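# Move mislabeled shelf cartons to the desk

## Task

On the wall shelf there is a row of cartons, and each one should sit above the shelf label showing its own part number. Take every carton that sits above a label with a different number and put it on the desk. Every carton already above its correct label must stay exactly where it was, neither moved nor rotated. The robot must not tip over or finish leaning, or the task fails. A result that holds only because the robot is still supporting something does not count. At the end, open the gripper and pull away from everything.

## Robot and tools

Robot: a Hello Robot Stretch 3. It has a two-wheeled base 0.33 m long and 0.34 m wide, a lift that runs up a mast, and a single arm that telescopes out to the robot's right. The base cannot slide sideways, so to move the gripper forward or back you drive the base. Turning in place pivots about the point midway between the drive wheels, 0.05 m behind the front edge. With the arm retracted and the wrist folded, the robot sweeps a circle of radius 0.28 m when it turns. An unfolded, level wrist reaches beyond that circle.

Frames: in the base frame the origin is on the floor between the drive wheels, x points forward, y left and z up. hand_pose is reported in this frame, at the point where closed fingertips meet. The odometry frame is the base frame as it was at the start. Odometry counts wheel turns only, so wheel slip shows up as travel. Heading runs -3.142 to 3.142, positive to the left.

Tool execute_actions takes "actions", a list run in order. Each action may hold "robot", "steps" (1 to 450 control steps, 30 per second, default 1) and "until". {"steps": n} alone just waits. If any action is invalid or any number is out of range, the whole call is rejected and nothing new runs. An empty list simply returns the current state and images.

"robot" is one command, a queue (list of up to 8 commands and {"pause_s": s} waits of at most 15 s), or {"stop": true}, which brakes everything and clears the queue. A command may contain:
- "base": exactly one of {"translate_m": d}, a relative drive of d metres from where the base is when that command begins, forward positive, |d| at most 1; or {"rotate_rad": d}, a relative turn in place, counter-clockwise (left) positive, |d| at most 3.2.
- "joints": absolute targets by name; unnamed joints keep their previous targets. Ranges: lift_m 0 to 1.1 (arm height); arm_m 0 to 0.52 (extension); wrist_yaw_rad -1.345 to 4.42 (0 along the arm, positive toward the front, 3.0 folded over the base); wrist_pitch_rad -1.57 to 0.451 (0 level, negative tips fingers down); wrist_roll_rad -2.911 to 2.911 (0 fingers side by side); gripper_m -0.089 to 0.179 (larger is wider; the real gap is smaller by about 0.007 m nearly shut and 0.025 m wide open, and zero below 0.007); head_pan_rad -3.953 to 1.73 (0 forward, positive left, -1.57 looks along the arm); head_tilt_rad -1.53 to 0.419 (negative looks down).
- "contact_limits": {"arm_m": effort %, 1 to 100}, stopping the arm when its motor effort reaches that level; it applies until arm_m's next command.
Base and joint motions in one command start together and keep running across later actions and while you think. A new command overrides at once and discards the rest of any older queue. In a queue, each command waits until the previous one finishes "done" ("off_target" also passes for base and gripper); otherwise the rest is dropped.

"until" ends an action early. {"robot": {"status": "ended"}} fires when nothing reads "moving" and no queue is running. You can also compare fields, e.g. {"lift_m": [">", 0.3], "base_status": ["!=", "moving"]}, using "=", "!=", "<", "<=", ">", ">=". {"any": {"status": "ended"}} fires when any one motion ends. Avoid waiting for an exact "=" on readings.

Tool zoom_image: {"camera": one of head_camera, nav_camera, wrist_camera, "region": [x0, y0, x1, y1]} in pixels from the top-left, at most 504 by 504; it gives a sharper look at the latest image, useful for reading part numbers on labels and cartons. head_camera and nav_camera are steered by head_pan_rad and head_tilt_rad.

Only call it after all motion has ended, the gripper is open and the robot has backed away.

Results: base_status shows progress as (translate_m done of goal). joint_goals, joint_status, measured_speeds, motor_effort (percent, peak in brackets, with sizable fixed error), refusals, queue and queue_left appear each time, plus one image per camera. Status words: moving, done, off_target (stopped short, may still push), contact_stop (arm or lift hit something and went slack), time_out, stopped, not_commanded, torque_fault (a wrist servo switched off for 10 s and goes limp). A "robot.on_its_own" line reports goals the robot changed itself, slack or powered-off joints, loaded motors at rest, and base_tilt drift of 3 degrees or more. lidar_m lists 12 distances in 30-degree sectors, first straight ahead, counting counter-clockwise, in a plane 0.17 m up. wrist_depth_mm and head_depth_mm are 7 by 7 grids of median depths.

Speed: the base drives at full speed only when lift_m is below 0.30, arm_m below 0.03 and wrist_yaw_rad above 2.54; otherwise it is slowed to 0.10 m/s and 0.63 rad/s.

Gripping: send gripper_m below the carton's width to grasp; lower squeezes harder, but pad force is capped near 25 N here, so heavy cartons may slip. Release by opening at least 0.02 above the touching value. Neither the reading nor "done" proves a grasp; check the images.

Cautions: fold or unfold the wrist only with lift_m 0.32 to 0.95, wrist_pitch_rad -0.4 and roll near 0; with yaw below -0.4 keep pitch at -0.5 or lower. Pushing against something rigid with the gripper above about 0.45 m can topple the robot, and a second push after a contact_stop is riskier. Never drive while gripping or hooking something fixed. If it snags or leans, reverse the last move in small steps, free the gripper, and lower lift_m to about 0.2 if still tilted. Don't knock over or nudge the correctly placed cartons, and set removed cartons down gently rather than dropping them.

Each tool is called after ">>>" as a command line: name --argument value for each argument, lists and objects as JSON in quotes; but a table of rows of numbers goes row by row, as --pt "numbers of a row", without its own name.

## Session

>>> execute_actions --actions '[]'

Scene clock: 0.00 s.
robot.base_odometry: x=+0.000 y=+0.000 heading=+0.000 (m, m, rad; robot's odometry frame)
robot.turned_by_wheels: +0.000 (rad since the last result)
robot.turned_by_imu: +0.000 (rad since the last result)
robot.base_tilt: forward=-2.1 right=+0.1 (deg)
robot.lidar_m: 1.41 1.42 1.64 2.05 2.48 2.67 2.00 1.95 2.61 2.30 2.31 1.60
robot.head_depth_mm: 1485 1475 1474 1459 1463 1446 1446 / 1467 1446 1444 1437 1423 1423 1419 / 1440 1437 1429 1416 1404 1395 1391 / 1403 1401 1385 1389 1387 1372 1370 / 1385 1388 1384 1374 1365 1359 1339 / 1359 1363 1352 1349 1345 1329 1329 / 1339 1343 1334 1319 1308 1310 1303
robot.base_status: not_commanded
robot.joint_positions: lift_m=+0.574 arm_m=-0.001 wrist_yaw_rad=+2.947 wrist_pitch_rad=-0.504 wrist_roll_rad=-0.009 gripper_m=+0.037 head_pan_rad=-0.007 head_tilt_rad=-0.015
robot.joint_goals: lift_m=+0.574 arm_m=-0.001 wrist_yaw_rad=+2.947 wrist_pitch_rad=-0.504 wrist_roll_rad=-0.009 gripper_m=+0.037 head_pan_rad=-0.007 head_tilt_rad=-0.015
robot.joint_status: lift_m=not_commanded arm_m=not_commanded wrist_yaw_rad=not_commanded wrist_pitch_rad=not_commanded wrist_roll_rad=not_commanded gripper_m=not_commanded head_pan_rad=not_commanded head_tilt_rad=not_commanded
robot.measured_speeds: translate_m=+0.000 rotate_rad=+0.000 lift_m=+0.000 arm_m=+0.000 wrist_yaw_rad=+0.000 wrist_pitch_rad=+0.000 wrist_roll_rad=+0.000 head_pan_rad=+0.000 head_tilt_rad=+0.000
robot: refusals=0 queue=idle queue_left=0
robot.motor_effort: left_wheel=+0 right_wheel=+0 lift_m=+29 arm_m=+0 wrist_yaw_rad=+0 wrist_pitch_rad=+3 wrist_roll_rad=+1 gripper_m=+0 head_pan_rad=+0 head_tilt_rad=+2 (%)
robot.hand_pose: x=+0.0200 y=+0.0650 z=+0.5679 quat_wxyz=(+0.242, +0.695, +0.110, +0.668) (m; robot's base frame)
robot.wrist_depth_mm: - - - - - - - / - - - - - - - / - - - - - - - / - - - - - - - / 891 823 - 883 882 904 845 / 763 754 - 753 737 733 749 / 673 651 645 674 652 666 647
pictures: head_camera (sideways: a quarter turn clockwise sets it upright), nav_camera (sideways: a quarter turn counterclockwise sets it upright), wrist_camera
Images, in order (width x height): head_camera 896x504, nav_camera 672x504, wrist_camera 644x364.

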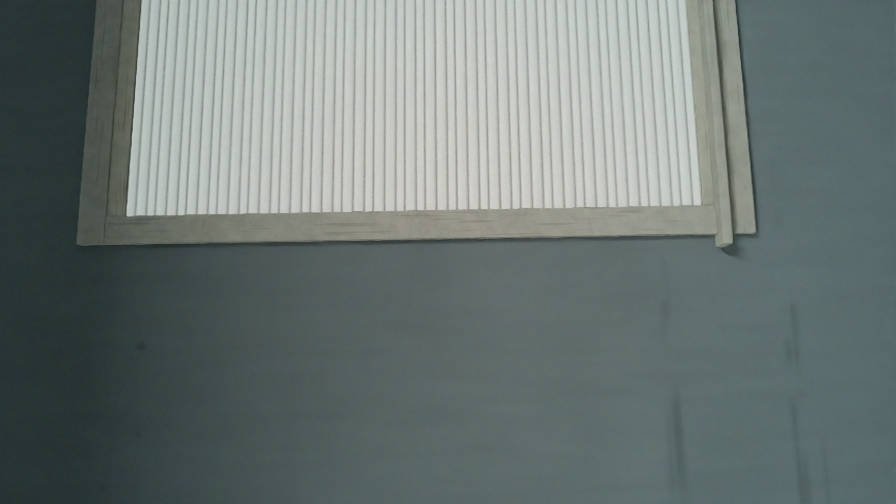

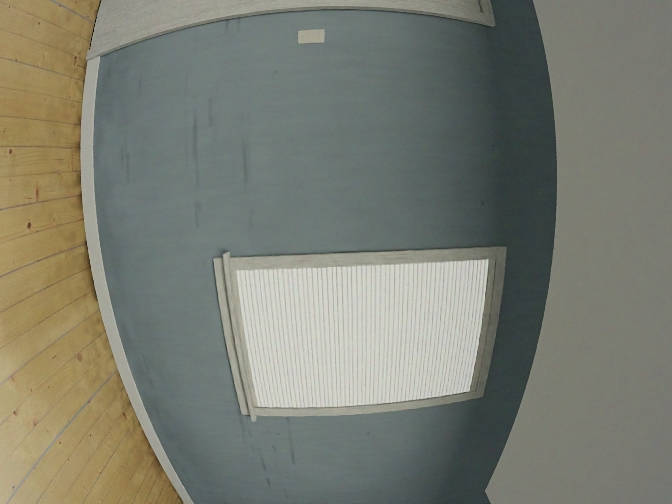

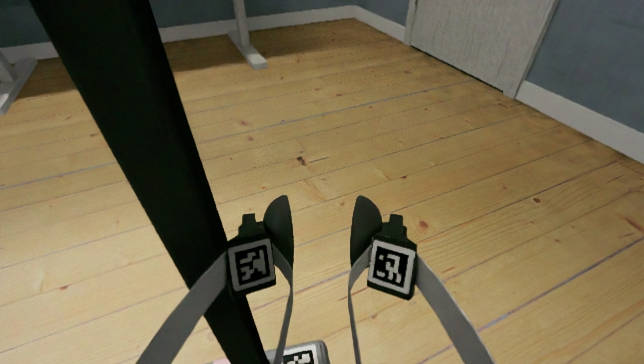

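>>> execute_actions --actions '[{"robot":{"joints":{"head_pan_rad":1.6,"head_tilt_rad":-0.3}},"steps":200,"until":{"robot":{"status":"ended"}}}]'

>>> execute_actions --actions '[{"robot":{"joints":{"head_pan_rad":-3.0}},"steps":200,"until":{"robot":{"status":"ended"}}}]'

>>> execute_actions --actions '[{"robot":{"joints":{"head_pan_rad":-1.6}},"steps":200,"until":{"robot":{"status":"ended"}}}]'

Scene clock: 1.60 s.
robot.base_odometry: x=+0.000 y=+0.000 heading=+0.000 (m, m, rad; robot's odometry frame)
robot.turned_by_wheels: +0.000 (rad since the last result)
robot.turned_by_imu: +0.000 (rad since the last result)
robot.base_tilt: forward=-2.1 right=+0.1 (deg)
robot.lidar_m: 1.42 1.42 1.64 2.05 2.49 2.68 2.00 1.95 2.61 2.30 2.30 1.60
robot.head_depth_mm: 2344 2457 2569 2691 2779 2131 1660 / 2315 2412 2480 2656 2704 2175 1657 / 2265 2376 2486 2575 2677 2164 1666 / 2258 2325 2436 2364 2642 2167 1680 / 2236 2336 2408 2427 2627 2186 1676 / 2170 2254 2344 2427 2588 2187 1690 / 2140 2243 2326 2358 2584 2196 1703
robot.base_status: not_commanded
robot.joint_positions: lift_m=+0.574 arm_m=-0.001 wrist_yaw_rad=+2.947 wrist_pitch_rad=-0.504 wrist_roll_rad=-0.009 gripper_m=+0.037 head_pan_rad=+1.593 head_tilt_rad=-0.296
robot.joint_goals: lift_m=+0.574 arm_m=-0.001 wrist_yaw_rad=+2.947 wrist_pitch_rad=-0.504 wrist_roll_rad=-0.009 gripper_m=+0.037 head_pan_rad=+1.600 head_tilt_rad=-0.300
robot.joint_status: lift_m=not_commanded arm_m=not_commanded wrist_yaw_rad=not_commanded wrist_pitch_rad=not_commanded wrist_roll_rad=not_commanded gripper_m=not_commanded head_pan_rad=done head_tilt_rad=done
robot.measured_speeds: translate_m=+0.000 rotate_rad=+0.000 lift_m=+0.000 arm_m=+0.000 wrist_yaw_rad=+0.000 wrist_pitch_rad=+0.000 wrist_roll_rad=+0.000 head_pan_rad=+0.000 head_tilt_rad=+0.000
robot: refusals=0 queue=done queue_left=0
robot.motor_effort: left_wheel=+0(0) right_wheel=+0(0) lift_m=+30(30) arm_m=+0(0) wrist_yaw_rad=+0(0) wrist_pitch_rad=+3(4) wrist_roll_rad=+0(0) gripper_m=+0(0) head_pan_rad=+5(54) head_tilt_rad=-2(31) (%)
robot.hand_pose: x=+0.0200 y=+0.0650 z=+0.5679 quat_wxyz=(+0.242, +0.695, +0.110, +0.668) (m; robot's base frame)
robot.wrist_depth_mm: - - - - - - - / - - - - - - - / - - - - - - - / - - - - - - - / 877 881 - 862 890 871 865 / 753 746 - 740 750 753 735 / 652 651 674 663 653 647 646
pictures: head_camera (sideways: a quarter turn clockwise sets it upright), nav_camera (sideways: a quarter turn counterclockwise sets it upright), wrist_camera
Images, in order (width x height): head_camera 896x504, nav_camera 672x504, wrist_camera 644x364.

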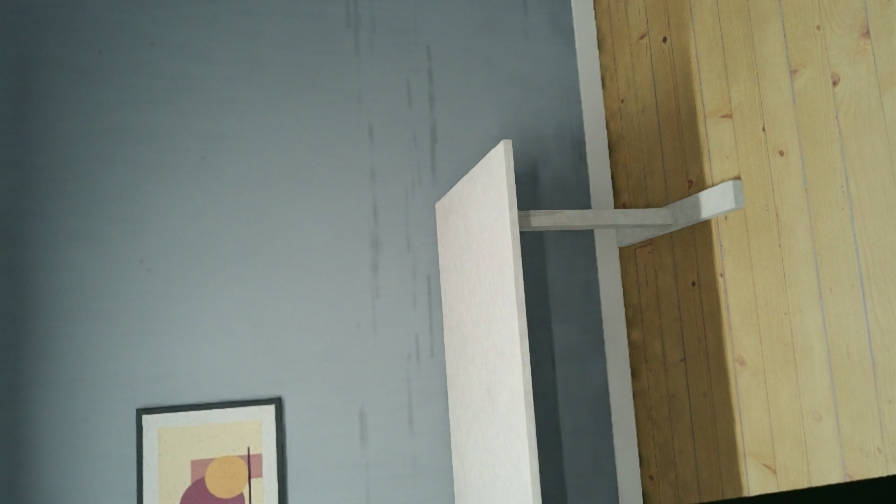

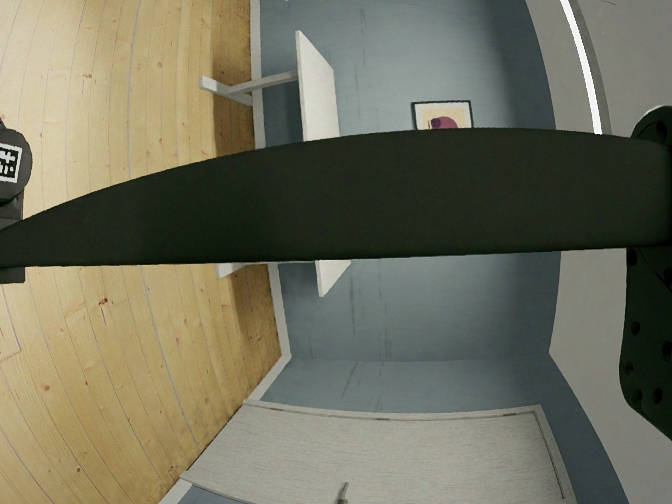

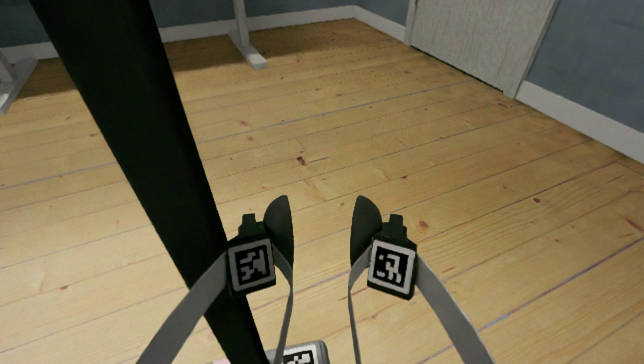

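Scene clock: 4.43 s.
robot.base_odometry: x=+0.000 y=+0.000 heading=+0.000 (m, m, rad; robot's odometry frame)
robot.turned_by_wheels: +0.000 (rad since the last result)
robot.turned_by_imu: -0.001 (rad since the last result)
robot.base_tilt: forward=-2.2 right=+0.1 (deg)
robot.lidar_m: 1.42 1.42 1.64 2.05 2.49 2.68 2.01 1.95 2.61 2.30 2.31 1.60
robot.head_depth_mm: 2120 2217 2317 2434 2563 2148 1646 / 2104 2197 2319 2405 2413 2174 1654 / 2119 2208 2301 2365 2408 2193 1671 / 2122 2199 2303 2373 2282 2179 1692 / 2100 2164 2306 2367 2423 2167 1682 / 2107 2194 2281 2384 2460 2182 1689 / 2098 2181 2281 2395 2259 2171 1686
robot.base_status: not_commanded
robot.joint_positions: lift_m=+0.574 arm_m=-0.001 wrist_yaw_rad=+2.947 wrist_pitch_rad=-0.504 wrist_roll_rad=-0.009 gripper_m=+0.037 head_pan_rad=-2.993 head_tilt_rad=-0.296
robot.joint_goals: lift_m=+0.574 arm_m=-0.001 wrist_yaw_rad=+2.947 wrist_pitch_rad=-0.504 wrist_roll_rad=-0.009 gripper_m=+0.037 head_pan_rad=-3.000 head_tilt_rad=-0.300
robot.joint_status: lift_m=not_commanded arm_m=not_commanded wrist_yaw_rad=not_commanded wrist_pitch_rad=not_commanded wrist_roll_rad=not_commanded gripper_m=not_commanded head_pan_rad=done head_tilt_rad=done
robot.measured_speeds: translate_m=+0.000 rotate_rad=+0.000 lift_m=+0.000 arm_m=+0.000 wrist_yaw_rad=+0.000 wrist_pitch_rad=+0.000 wrist_roll_rad=+0.000 head_pan_rad=+0.000 head_tilt_rad=+0.000
robot: refusals=0 queue=done queue_left=0
robot.motor_effort: left_wheel=+0(0) right_wheel=+0(0) lift_m=+29(29) arm_m=+0(0) wrist_yaw_rad=+0(0) wrist_pitch_rad=+4(4) wrist_roll_rad=+1(1) gripper_m=+0(0) head_pan_rad=-5(55) head_tilt_rad=-2(3) (%)
robot.hand_pose: x=+0.0200 y=+0.0650 z=+0.5679 quat_wxyz=(+0.242, +0.695, +0.110, +0.668) (m; robot's base frame)
robot.wrist_depth_mm: - - - - - - - / - - - - - - - / - - - - - - - / - - - - - - - / 880 893 - 863 880 848 863 / 769 738 - 731 731 749 754 / 657 652 649 683 670 655 646
pictures: head_camera (sideways: a quarter turn clockwise sets it upright), nav_camera (sideways: a quarter turn counterclockwise sets it upright), wrist_camera
Images, in order (width x height): head_camera 896x504, nav_camera 672x504, wrist_camera 644x364.

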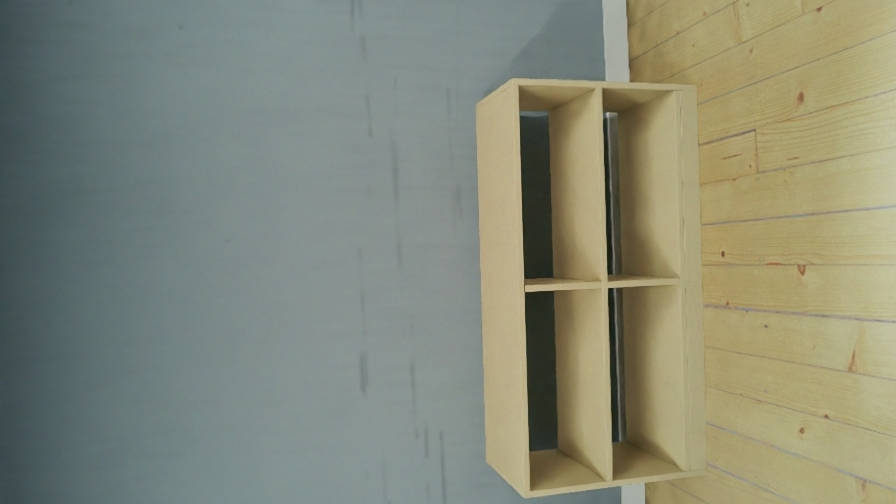

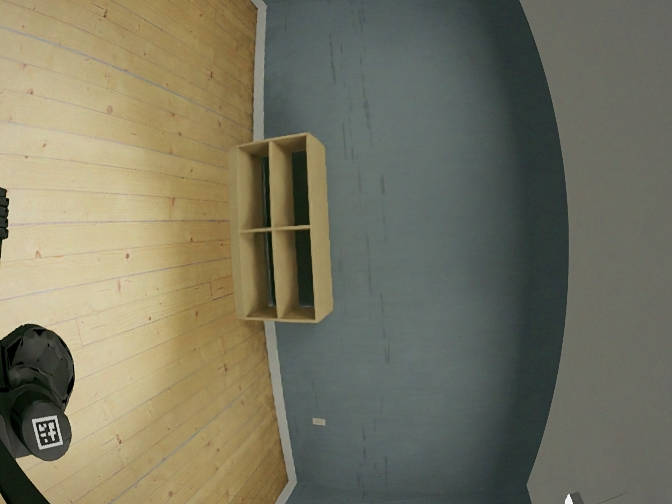

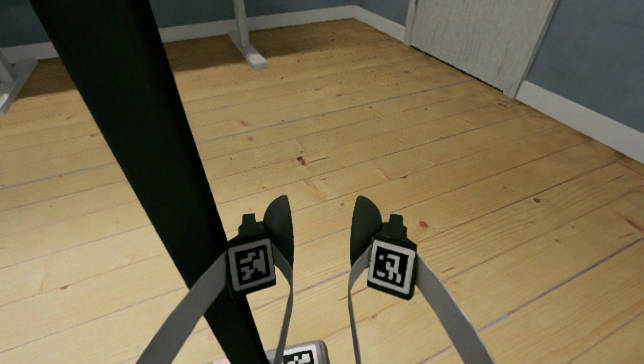

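Scene clock: 5.73 s.
robot.base_odometry: x=+0.000 y=+0.000 heading=+0.000 (m, m, rad; robot's odometry frame)
robot.turned_by_wheels: +0.000 (rad since the last result)
robot.turned_by_imu: +0.000 (rad since the last result)
robot.base_tilt: forward=-2.2 right=+0.1 (deg)
robot.lidar_m: 1.42 1.42 1.64 2.05 2.49 2.67 2.01 1.96 2.61 2.30 2.31 1.60
robot.head_depth_mm: 2248 2323 2431 2573 2675 2143 1648 / 2183 2269 2396 2448 2609 2172 1655 / 2147 2246 2359 2195 2548 2174 1663 / 2093 2197 2283 2151 2537 2174 1674 / 2054 2154 2220 2169 2439 2193 1676 / 2026 2083 2204 2243 2395 2203 1684 / 1978 2053 2156 2244 2359 2217 1688
robot.base_status: not_commanded
robot.joint_positions: lift_m=+0.574 arm_m=-0.001 wrist_yaw_rad=+2.947 wrist_pitch_rad=-0.504 wrist_roll_rad=-0.009 gripper_m=+0.037 head_pan_rad=-1.607 head_tilt_rad=-0.296
robot.joint_goals: lift_m=+0.574 arm_m=-0.001 wrist_yaw_rad=+2.947 wrist_pitch_rad=-0.504 wrist_roll_rad=-0.009 gripper_m=+0.037 head_pan_rad=-1.600 head_tilt_rad=-0.300
robot.joint_status: lift_m=not_commanded arm_m=not_commanded wrist_yaw_rad=not_commanded wrist_pitch_rad=not_commanded wrist_roll_rad=not_commanded gripper_m=not_commanded head_pan_rad=done head_tilt_rad=done
robot.measured_speeds: translate_m=+0.000 rotate_rad=+0.000 lift_m=+0.000 arm_m=+0.000 wrist_yaw_rad=+0.000 wrist_pitch_rad=+0.000 wrist_roll_rad=+0.000 head_pan_rad=+0.000 head_tilt_rad=+0.000
robot: refusals=0 queue=done queue_left=0
robot.motor_effort: left_wheel=+0(0) right_wheel=+0(0) lift_m=+29(30) arm_m=+0(0) wrist_yaw_rad=+0(0) wrist_pitch_rad=+4(4) wrist_roll_rad=+1(1) gripper_m=-1(0) head_pan_rad=+5(54) head_tilt_rad=-2(3) (%)
robot.hand_pose: x=+0.0200 y=+0.0650 z=+0.5679 quat_wxyz=(+0.242, +0.695, +0.110, +0.668) (m; robot's base frame)
robot.wrist_depth_mm: - - - - - - - / - - - - - - - / - - - - - - - / - - - - - - - / 859 867 - 870 855 863 844 / 734 730 - 764 727 755 735 / 672 653 669 669 659 664 641
pictures: head_camera (sideways: a quarter turn clockwise sets it upright), nav_camera (sideways: a quarter turn counterclockwise sets it upright), wrist_camera
Images, in order (width x height): head_camera 896x504, nav_camera 672x504, wrist_camera 644x364.

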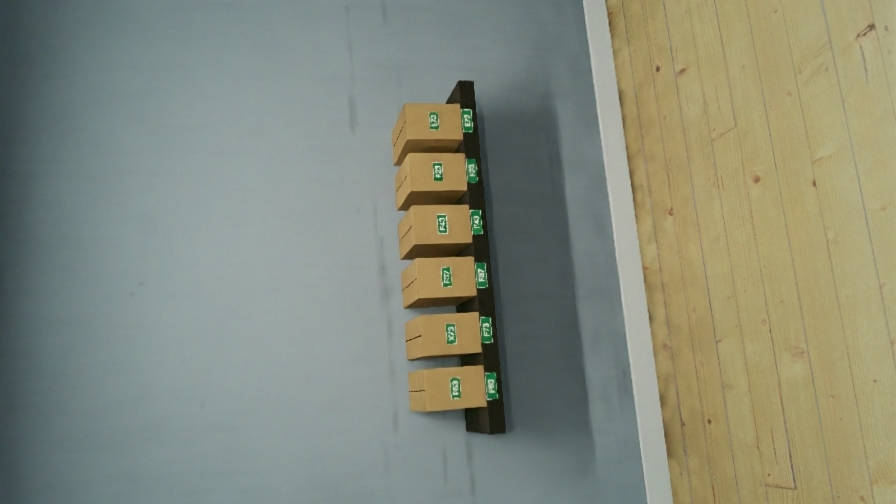

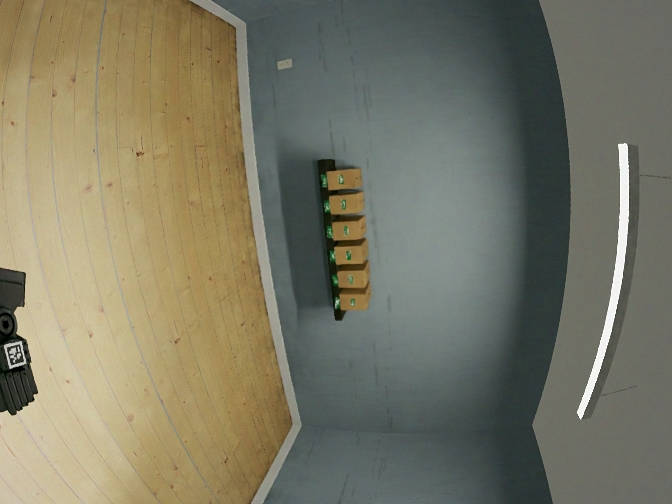

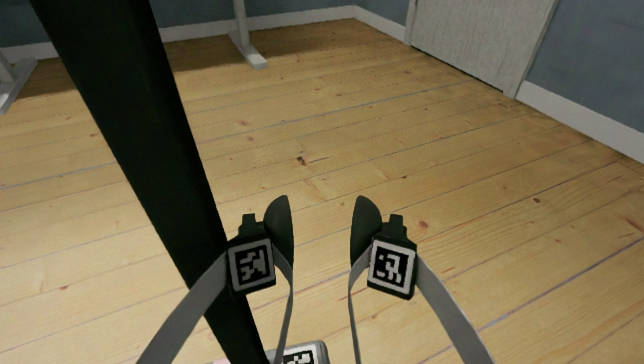

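>>> execute_actions --actions '[{"robot":[{"joints":{"lift_m":0.28}},{"base":{"rotate_rad":-1.40}},{"base":{"translate_m":0.8}},{"base":{"translate_m":0.7}},{"base":{"rotate_rad":1.57},"joints":{"head_tilt_rad":-0.6}}],"steps":450,"until":{"robot":{"status":"ended"}}}]'

Scene clock: 20.90 s.
robot.base_odometry: x=+0.255 y=-1.478 heading=-0.691 (m, m, rad; robot's odometry frame)
robot.turned_by_wheels: -0.691 (rad since the last result)
robot.turned_by_imu: -0.689 (rad since the last result)
robot.base_tilt: forward=-2.3 right=+0.0 (deg)
robot.lidar_m: 0.87 1.35 1.47 1.60 2.47 3.99 2.77 2.08 2.04 1.00 0.81 0.80
robot.head_depth_mm: 1632 1870 2152 2309 1885 1529 1287 / 1410 1555 1757 1991 1878 1541 1284 / 1218 1342 1462 1111 1798 1552 1303 / 1085 1173 1195 956 1568 1568 1310 / 971 1046 1078 874 913 1442 1320 / 882 944 1001 808 808 1285 1281 / 805 857 911 824 699 757 1229
robot.base_status: moving (rotate_rad +0.7091 of +1.5700)
robot.joint_positions: lift_m=+0.280 arm_m=-0.001 wrist_yaw_rad=+2.947 wrist_pitch_rad=-0.505 wrist_roll_rad=-0.009 gripper_m=+0.037 head_pan_rad=-1.607 head_tilt_rad=-0.593
robot.joint_goals: lift_m=+0.280 arm_m=-0.001 wrist_yaw_rad=+2.947 wrist_pitch_rad=-0.505 wrist_roll_rad=-0.009 gripper_m=+0.037 head_pan_rad=-1.600 head_tilt_rad=-0.600
robot.joint_status: lift_m=done arm_m=not_commanded wrist_yaw_rad=not_commanded wrist_pitch_rad=not_commanded wrist_roll_rad=not_commanded gripper_m=not_commanded head_pan_rad=done head_tilt_rad=done
robot.measured_speeds: translate_m=+0.000 rotate_rad=+1.612 lift_m=+0.000 arm_m=+0.000 wrist_yaw_rad=+0.000 wrist_pitch_rad=+0.000 wrist_roll_rad=+0.000 head_pan_rad=+0.000 head_tilt_rad=+0.000
robot: refusals=0 queue=running queue_left=0
robot.motor_effort: left_wheel=-6(11) right_wheel=+9(9) lift_m=+27(29) arm_m=+0(0) wrist_yaw_rad=+0(0) wrist_pitch_rad=+4(4) wrist_roll_rad=+1(1) gripper_m=+0(0) head_pan_rad=+4(5) head_tilt_rad=-4(33) (%)
robot.hand_pose: x=+0.0200 y=+0.0648 z=+0.2737 quat_wxyz=(+0.242, +0.695, +0.111, +0.667) (m; robot's base frame)
robot.wrist_depth_mm: - - - - - - - / 938 - 959 924 946 958 919 / 736 - 740 738 733 751 716 / 598 598 591 592 605 599 603 / 507 509 - 514 508 499 496 / 437 - - - 428 433 426 / - - - - 379 378 374
pictures: head_camera (sideways: a quarter turn clockwise sets it upright), nav_camera (sideways: a quarter turn counterclockwise sets it upright), wrist_camera
Images, in order (width x height): head_camera 896x504, nav_camera 672x504, wrist_camera 644x364.

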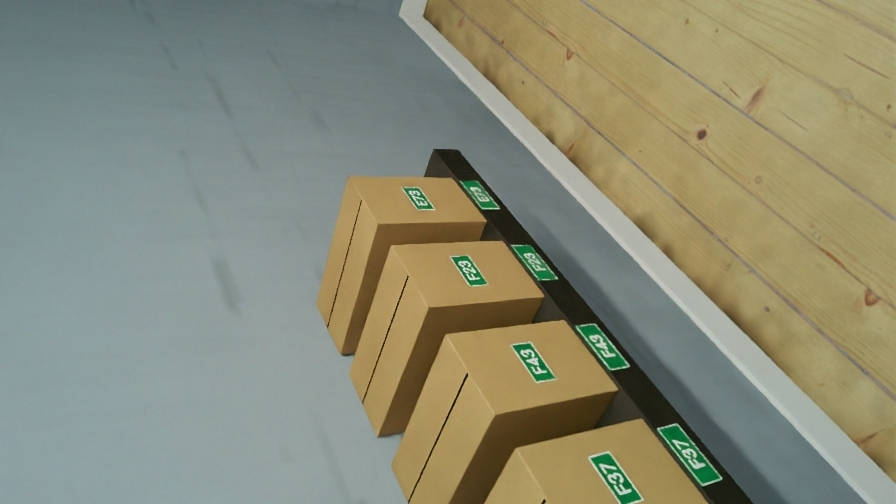

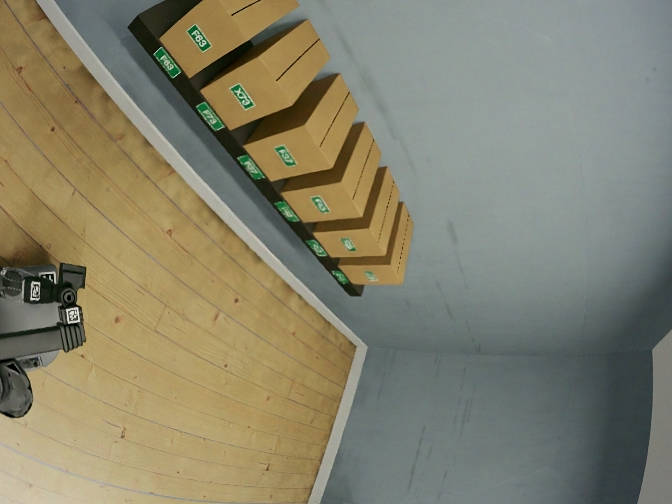

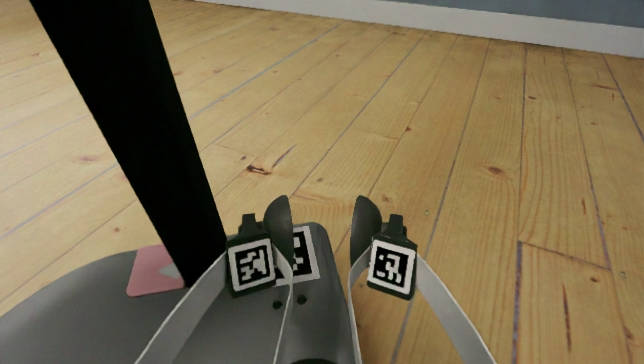

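>>> zoom_image --camera "nav_camera" --region '[120,0,320,150]'

>>> zoom_image --camera "head_camera" --region '[380,160,640,380]'

>>> execute_actions --actions '[{"steps":100,"until":{"robot":{"status":"ended"}}}]'

Region (120, 0, 320, 150) of nav_camera's 672x504 image, scaled by 2.520, with more detail than that image has; it fills the top 378 rows of this view, and the rest is white.

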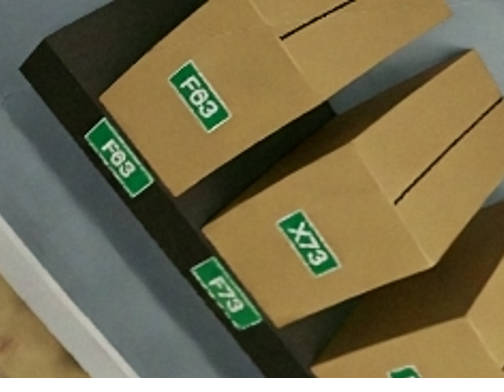

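Region (380, 160, 640, 380) of head_camera's 896x504 image, scaled by 1.938, with more detail than that image has; it fills the top 426 rows of this view, and the rest is white.

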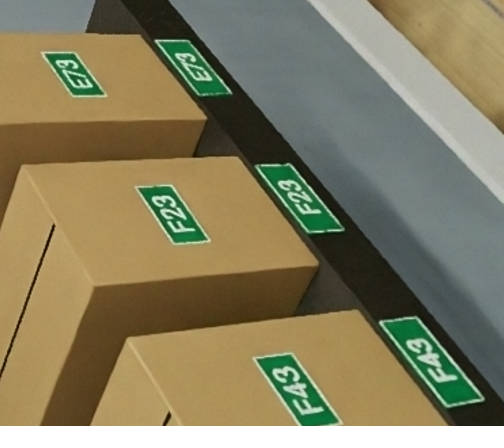

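Scene clock: 22.30 s.
robot.base_odometry: x=+0.255 y=-1.478 heading=+0.170 (m, m, rad; robot's odometry frame)
robot.turned_by_wheels: +0.861 (rad since the last result)
robot.turned_by_imu: +0.856 (rad since the last result)
robot.base_tilt: forward=-2.2 right=+0.1 (deg)
robot.lidar_m: 1.47 1.51 1.99 3.56 3.46 2.08 2.31 1.20 0.84 0.80 0.82 1.08
robot.head_depth_mm: 670 733 809 778 703 1172 1277 / 669 731 808 843 668 762 1270 / 666 727 799 782 678 756 1272 / 661 721 795 850 686 748 1277 / 659 722 789 795 667 743 1271 / 654 720 788 879 915 782 1262 / 653 714 787 872 976 1118 1260
robot.base_status: done (rotate_rad +1.5699 of +1.5700)
robot.joint_positions: lift_m=+0.280 arm_m=-0.001 wrist_yaw_rad=+2.947 wrist_pitch_rad=-0.505 wrist_roll_rad=-0.009 gripper_m=+0.037 head_pan_rad=-1.607 head_tilt_rad=-0.593
robot.joint_goals: lift_m=+0.280 arm_m=-0.001 wrist_yaw_rad=+2.947 wrist_pitch_rad=-0.505 wrist_roll_rad=-0.009 gripper_m=+0.037 head_pan_rad=-1.600 head_tilt_rad=-0.600
robot.joint_status: lift_m=done arm_m=not_commanded wrist_yaw_rad=not_commanded wrist_pitch_rad=not_commanded wrist_roll_rad=not_commanded gripper_m=not_commanded head_pan_rad=done head_tilt_rad=done
robot.measured_speeds: translate_m=+0.000 rotate_rad=+0.000 lift_m=+0.000 arm_m=+0.000 wrist_yaw_rad=+0.000 wrist_pitch_rad=+0.000 wrist_roll_rad=+0.000 head_pan_rad=+0.000 head_tilt_rad=+0.000
robot: refusals=0 queue=done queue_left=0
robot.motor_effort: left_wheel=-2(5) right_wheel=+3(9) lift_m=+26(26) arm_m=+0(0) wrist_yaw_rad=+0(0) wrist_pitch_rad=+4(4) wrist_roll_rad=+1(0) gripper_m=+0(0) head_pan_rad=+4(4) head_tilt_rad=-4(4) (%)
robot.hand_pose: x=+0.0200 y=+0.0648 z=+0.2737 quat_wxyz=(+0.242, +0.695, +0.111, +0.667) (m; robot's base frame)
robot.wrist_depth_mm: - - - - - - - / 951 - 985 955 947 938 928 / 732 - 740 736 727 722 719 / 595 600 601 592 589 600 588 / 506 507 - 519 515 504 493 / 451 - - - 423 428 430 / - - - - 381 380 376
pictures: head_camera (sideways: a quarter turn clockwise sets it upright), nav_camera (sideways: a quarter turn counterclockwise sets it upright), wrist_camera
Images, in order (width x height): head_camera 896x504, nav_camera 672x504, wrist_camera 644x364.

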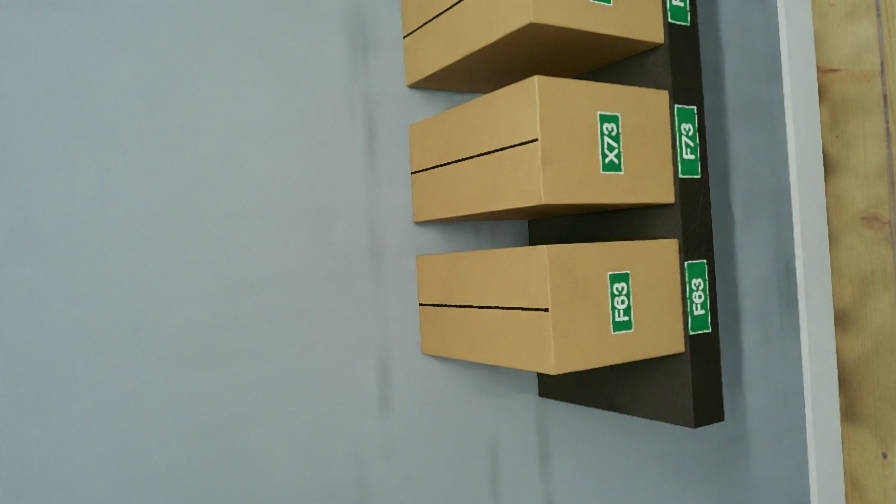

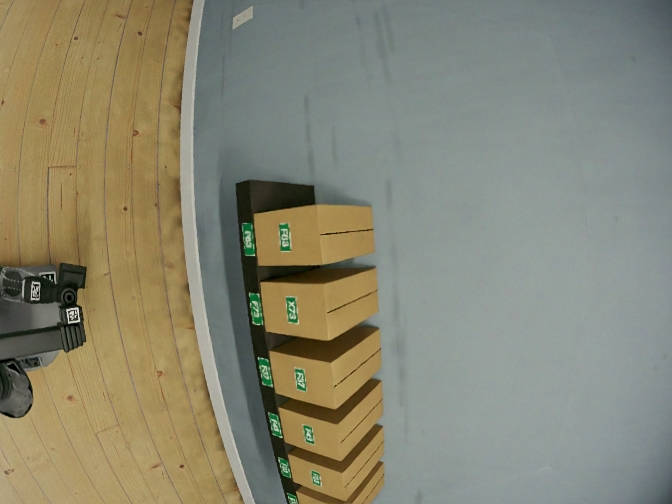

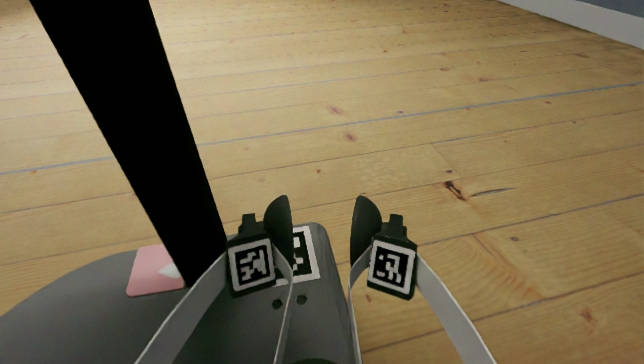

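>>> execute_actions --actions '[{"robot":[{"joints":{"lift_m":0.45,"wrist_pitch_rad":-0.4},"base":{"rotate_rad":0.03}},{"joints":{"wrist_yaw_rad":0,"gripper_m":0.17},"base":{"translate_m":-0.1}},{"joints":{"lift_m":0.78,"wrist_pitch_rad":0,"head_tilt_rad":-0.9}}],"steps":450,"until":{"robot":{"status":"ended"}}}]'

Scene clock: 32.40 s.
robot.base_odometry: x=+0.157 y=-1.498 heading=+0.200 (m, m, rad; robot's odometry frame)
robot.turned_by_wheels: +0.030 (rad since the last result)
robot.turned_by_imu: +0.027 (rad since the last result)
robot.base_tilt: forward=-2.2 right=+0.1 (deg)
robot.lidar_m: 1.57 1.62 2.18 3.60 2.69 1.98 2.21 1.17 0.84 0.80 0.83 1.12
robot.head_depth_mm: 713 769 659 771 1403 - - / 708 766 681 774 1397 - - / 708 784 685 782 - - 1107 / 706 765 666 765 1400 1300 1154 / 704 775 700 780 1406 1309 1157 / 703 775 668 756 1412 1311 1164 / 700 804 877 812 1405 1322 1165
robot.base_status: done (translate_m -0.1000 of -0.1000)
robot.joint_positions: lift_m=+0.780 arm_m=-0.001 wrist_yaw_rad=+0.001 wrist_pitch_rad=-0.020 wrist_roll_rad=-0.009 gripper_m=+0.170 head_pan_rad=-1.607 head_tilt_rad=-0.889
robot.joint_goals: lift_m=+0.780 arm_m=-0.001 wrist_yaw_rad=+0.000 wrist_pitch_rad=+0.000 wrist_roll_rad=-0.009 gripper_m=+0.170 head_pan_rad=-1.600 head_tilt_rad=-0.900
robot.joint_status: lift_m=done arm_m=not_commanded wrist_yaw_rad=done wrist_pitch_rad=done wrist_roll_rad=not_commanded gripper_m=done head_pan_rad=done head_tilt_rad=done
robot.measured_speeds: translate_m=+0.000 rotate_rad=+0.000 lift_m=+0.000 arm_m=+0.000 wrist_yaw_rad=+0.000 wrist_pitch_rad=+0.000 wrist_roll_rad=+0.000 head_pan_rad=+0.000 head_tilt_rad=+0.000
robot: refusals=0 queue=done queue_left=0
robot.motor_effort: left_wheel=-2(9) right_wheel=+2(6) lift_m=+33(35) arm_m=+0(0) wrist_yaw_rad=-2(5) wrist_pitch_rad=+5(6) wrist_roll_rad=+1(0) gripper_m=+0(100) head_pan_rad=+4(4) head_tilt_rad=-6(36) (%)
robot.hand_pose: x=-0.0211 y=-0.3994 z=+0.8894 quat_wxyz=(+0.711, +0.008, -0.704, -0.007) (m; robot's base frame)
robot.wrist_depth_mm: 495 492 495 512 509 516 516 / 510 524 512 514 526 537 532 / 534 536 534 536 541 553 554 / 546 312 332 318 328 333 323 / 575 313 327 322 326 328 330 / 598 332 337 340 344 343 339 / 345 341 343 341 351 355 354
pictures: head_camera (sideways: a quarter turn clockwise sets it upright), nav_camera (sideways: a quarter turn counterclockwise sets it upright), wrist_camera
Images, in order (width x height): head_camera 896x504, nav_camera 672x504, wrist_camera 644x364.

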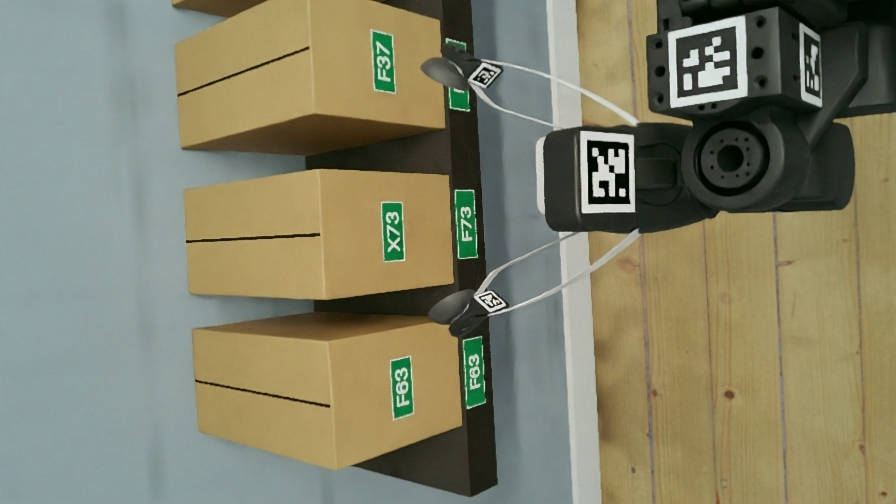

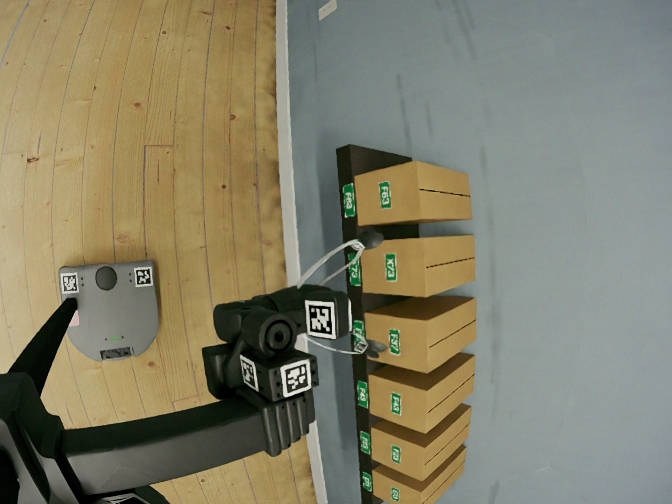

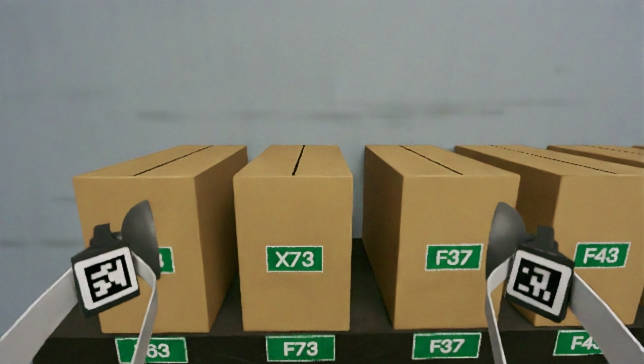

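>>> execute_actions --actions '[{"robot":{"joints":{"lift_m":0.68,"gripper_m":0.15,"arm_m":0.06},"base":{"translate_m":0.03}},"steps":450,"until":{"robot":{"status":"ended"}}}]'

Scene clock: 34.17 s.
robot.base_odometry: x=+0.186 y=-1.492 heading=+0.200 (m, m, rad; robot's odometry frame)
robot.turned_by_wheels: +0.000 (rad since the last result)
robot.turned_by_imu: +0.000 (rad since the last result)
robot.base_tilt: forward=-2.2 right=+0.1 (deg)
robot.lidar_m: 1.54 1.59 2.14 3.57 2.71 2.00 2.24 1.17 0.84 0.80 0.83 1.12
robot.head_depth_mm: 710 767 659 763 1390 - - / 710 780 758 787 1392 - 1109 / 710 766 665 766 1337 - 1142 / 706 779 675 777 1397 1292 1151 / 704 773 678 754 1402 1308 1157 / 702 771 665 772 1410 1314 1169 / 698 802 920 1070 1394 1318 1170
robot.base_status: done (translate_m +0.0300 of +0.0300)
robot.joint_positions: lift_m=+0.680 arm_m=+0.060 wrist_yaw_rad=+0.001 wrist_pitch_rad=-0.020 wrist_roll_rad=-0.009 gripper_m=+0.150 head_pan_rad=-1.607 head_tilt_rad=-0.889
robot.joint_goals: lift_m=+0.680 arm_m=+0.060 wrist_yaw_rad=+0.000 wrist_pitch_rad=+0.000 wrist_roll_rad=-0.009 gripper_m=+0.150 head_pan_rad=-1.600 head_tilt_rad=-0.900
robot.joint_status: lift_m=done arm_m=done wrist_yaw_rad=done wrist_pitch_rad=done wrist_roll_rad=not_commanded gripper_m=done head_pan_rad=done head_tilt_rad=done
robot.measured_speeds: translate_m=+0.000 rotate_rad=+0.000 lift_m=+0.000 arm_m=+0.000 wrist_yaw_rad=+0.000 wrist_pitch_rad=+0.000 wrist_roll_rad=+0.000 head_pan_rad=+0.000 head_tilt_rad=+0.000
robot: refusals=0 queue=done queue_left=0
robot.motor_effort: left_wheel=-2(3) right_wheel=+2(5) lift_m=+26(34) arm_m=+2(1) wrist_yaw_rad=-1(1) wrist_pitch_rad=+6(5) wrist_roll_rad=+1(0) gripper_m=+0(99) head_pan_rad=+4(5) head_tilt_rad=-7(7) (%)
robot.hand_pose: x=-0.0212 y=-0.4604 z=+0.7897 quat_wxyz=(+0.711, +0.008, -0.704, -0.007) (m; robot's base frame)
robot.wrist_depth_mm: 443 446 444 448 446 460 467 / 226 226 253 229 288 234 233 / 233 231 254 236 262 241 239 / 243 244 252 244 291 250 256 / 315 249 257 254 287 258 266 / 261 - 260 263 267 - 272 / 422 267 566 582 583 576 589
pictures: head_camera (sideways: a quarter turn clockwise sets it upright), nav_camera (sideways: a quarter turn counterclockwise sets it upright), wrist_camera
Images, in order (width x height): head_camera 896x504, nav_camera 672x504, wrist_camera 644x364.

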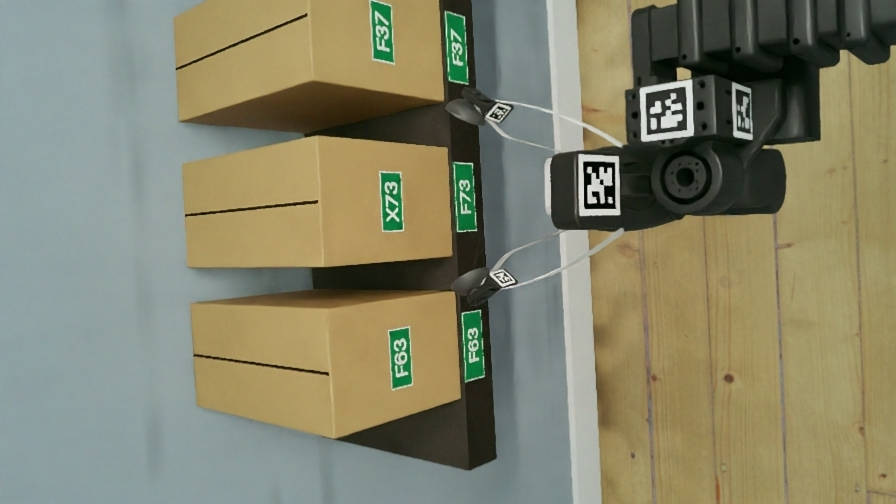

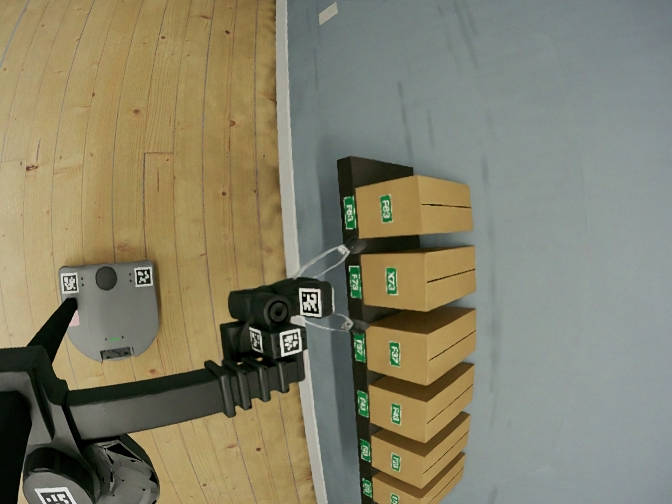

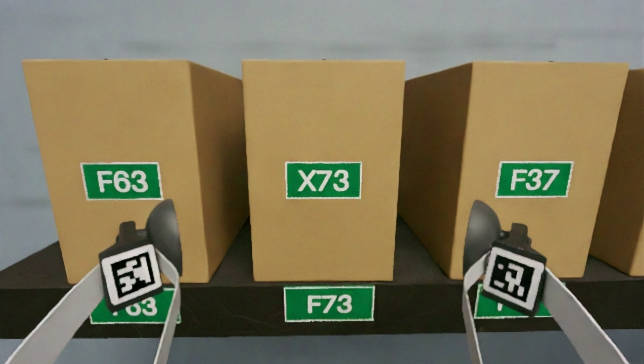

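>>> execute_actions --actions '[{"robot":{"joints":{"lift_m":0.71,"arm_m":0.14}},"steps":450,"until":{"robot":{"status":"ended"}}}]'

Scene clock: 36.00 s.
robot.base_odometry: x=+0.186 y=-1.492 heading=+0.200 (m, m, rad; robot's odometry frame)
robot.turned_by_wheels: +0.000 (rad since the last result)
robot.turned_by_imu: +0.000 (rad since the last result)
robot.base_tilt: forward=-2.1 right=+0.0 (deg)
robot.lidar_m: 1.54 1.59 2.14 3.54 2.72 2.01 2.23 1.16 0.84 0.80 0.83 1.12
robot.head_depth_mm: 712 770 656 764 - - 1139 / 711 781 753 783 - 1262 1136 / 708 765 666 721 - 1267 1146 / 707 776 675 778 1394 1295 1145 / 702 773 678 761 1404 1299 1159 / 701 773 668 772 1403 1317 1165 / 700 804 922 1069 1398 1324 1164
robot.base_status: done (translate_m +0.0300 of +0.0300)
robot.joint_positions: lift_m=+0.710 arm_m=+0.140 wrist_yaw_rad=+0.001 wrist_pitch_rad=-0.020 wrist_roll_rad=-0.009 gripper_m=+0.150 head_pan_rad=-1.607 head_tilt_rad=-0.889
robot.joint_goals: lift_m=+0.710 arm_m=+0.140 wrist_yaw_rad=+0.000 wrist_pitch_rad=+0.000 wrist_roll_rad=-0.009 gripper_m=+0.150 head_pan_rad=-1.600 head_tilt_rad=-0.900
robot.joint_status: lift_m=done arm_m=done wrist_yaw_rad=done wrist_pitch_rad=done wrist_roll_rad=not_commanded gripper_m=done head_pan_rad=done head_tilt_rad=done
robot.measured_speeds: translate_m=+0.000 rotate_rad=+0.000 lift_m=+0.000 arm_m=+0.000 wrist_yaw_rad=+0.000 wrist_pitch_rad=+0.000 wrist_roll_rad=+0.000 head_pan_rad=+0.000 head_tilt_rad=+0.000
robot: refusals=0 queue=done queue_left=0
robot.motor_effort: left_wheel=-2(2) right_wheel=+2(2) lift_m=+34(35) arm_m=+3(0) wrist_yaw_rad=+0(1) wrist_pitch_rad=+5(5) wrist_roll_rad=+1(0) gripper_m=-1(1) head_pan_rad=+4(5) head_tilt_rad=-7(8) (%)
robot.hand_pose: x=-0.0213 y=-0.5404 z=+0.8195 quat_wxyz=(+0.711, +0.007, -0.704, -0.007) (m; robot's base frame)
robot.wrist_depth_mm: 368 373 376 381 377 384 382 / 378 385 391 389 394 394 398 / 155 162 159 158 159 186 161 / 161 165 166 163 166 187 167 / 167 167 171 171 172 176 175 / 173 - 182 178 181 - 182 / - 184 188 187 190 195 193
pictures: head_camera (sideways: a quarter turn clockwise sets it upright), nav_camera (sideways: a quarter turn counterclockwise sets it upright), wrist_camera
Images, in order (width x height): head_camera 896x504, nav_camera 672x504, wrist_camera 644x364.

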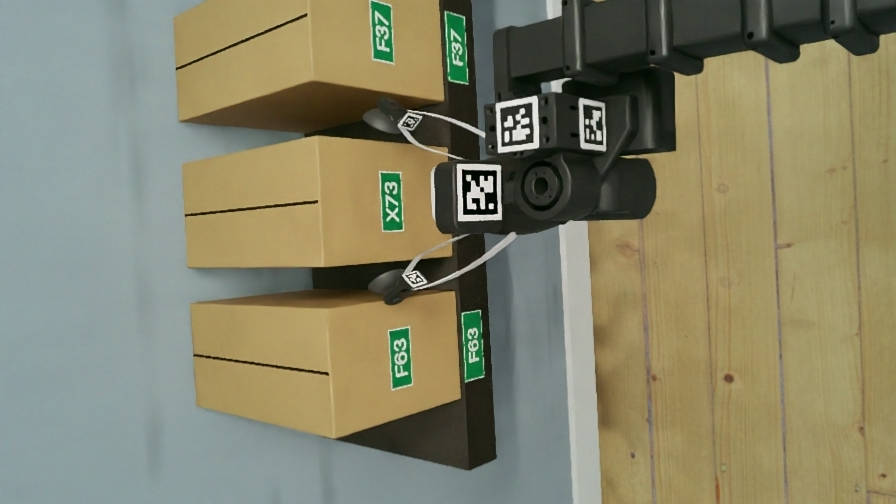

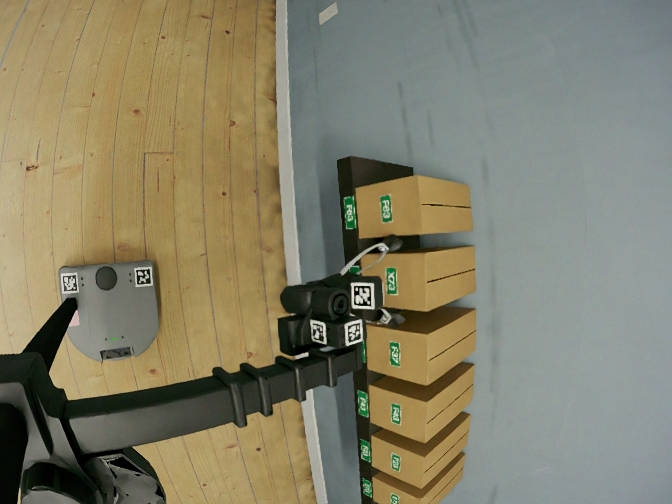

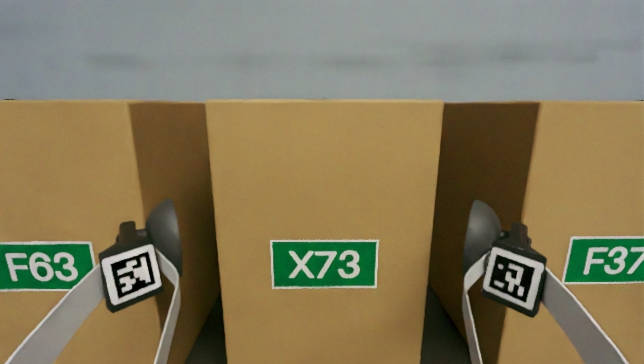

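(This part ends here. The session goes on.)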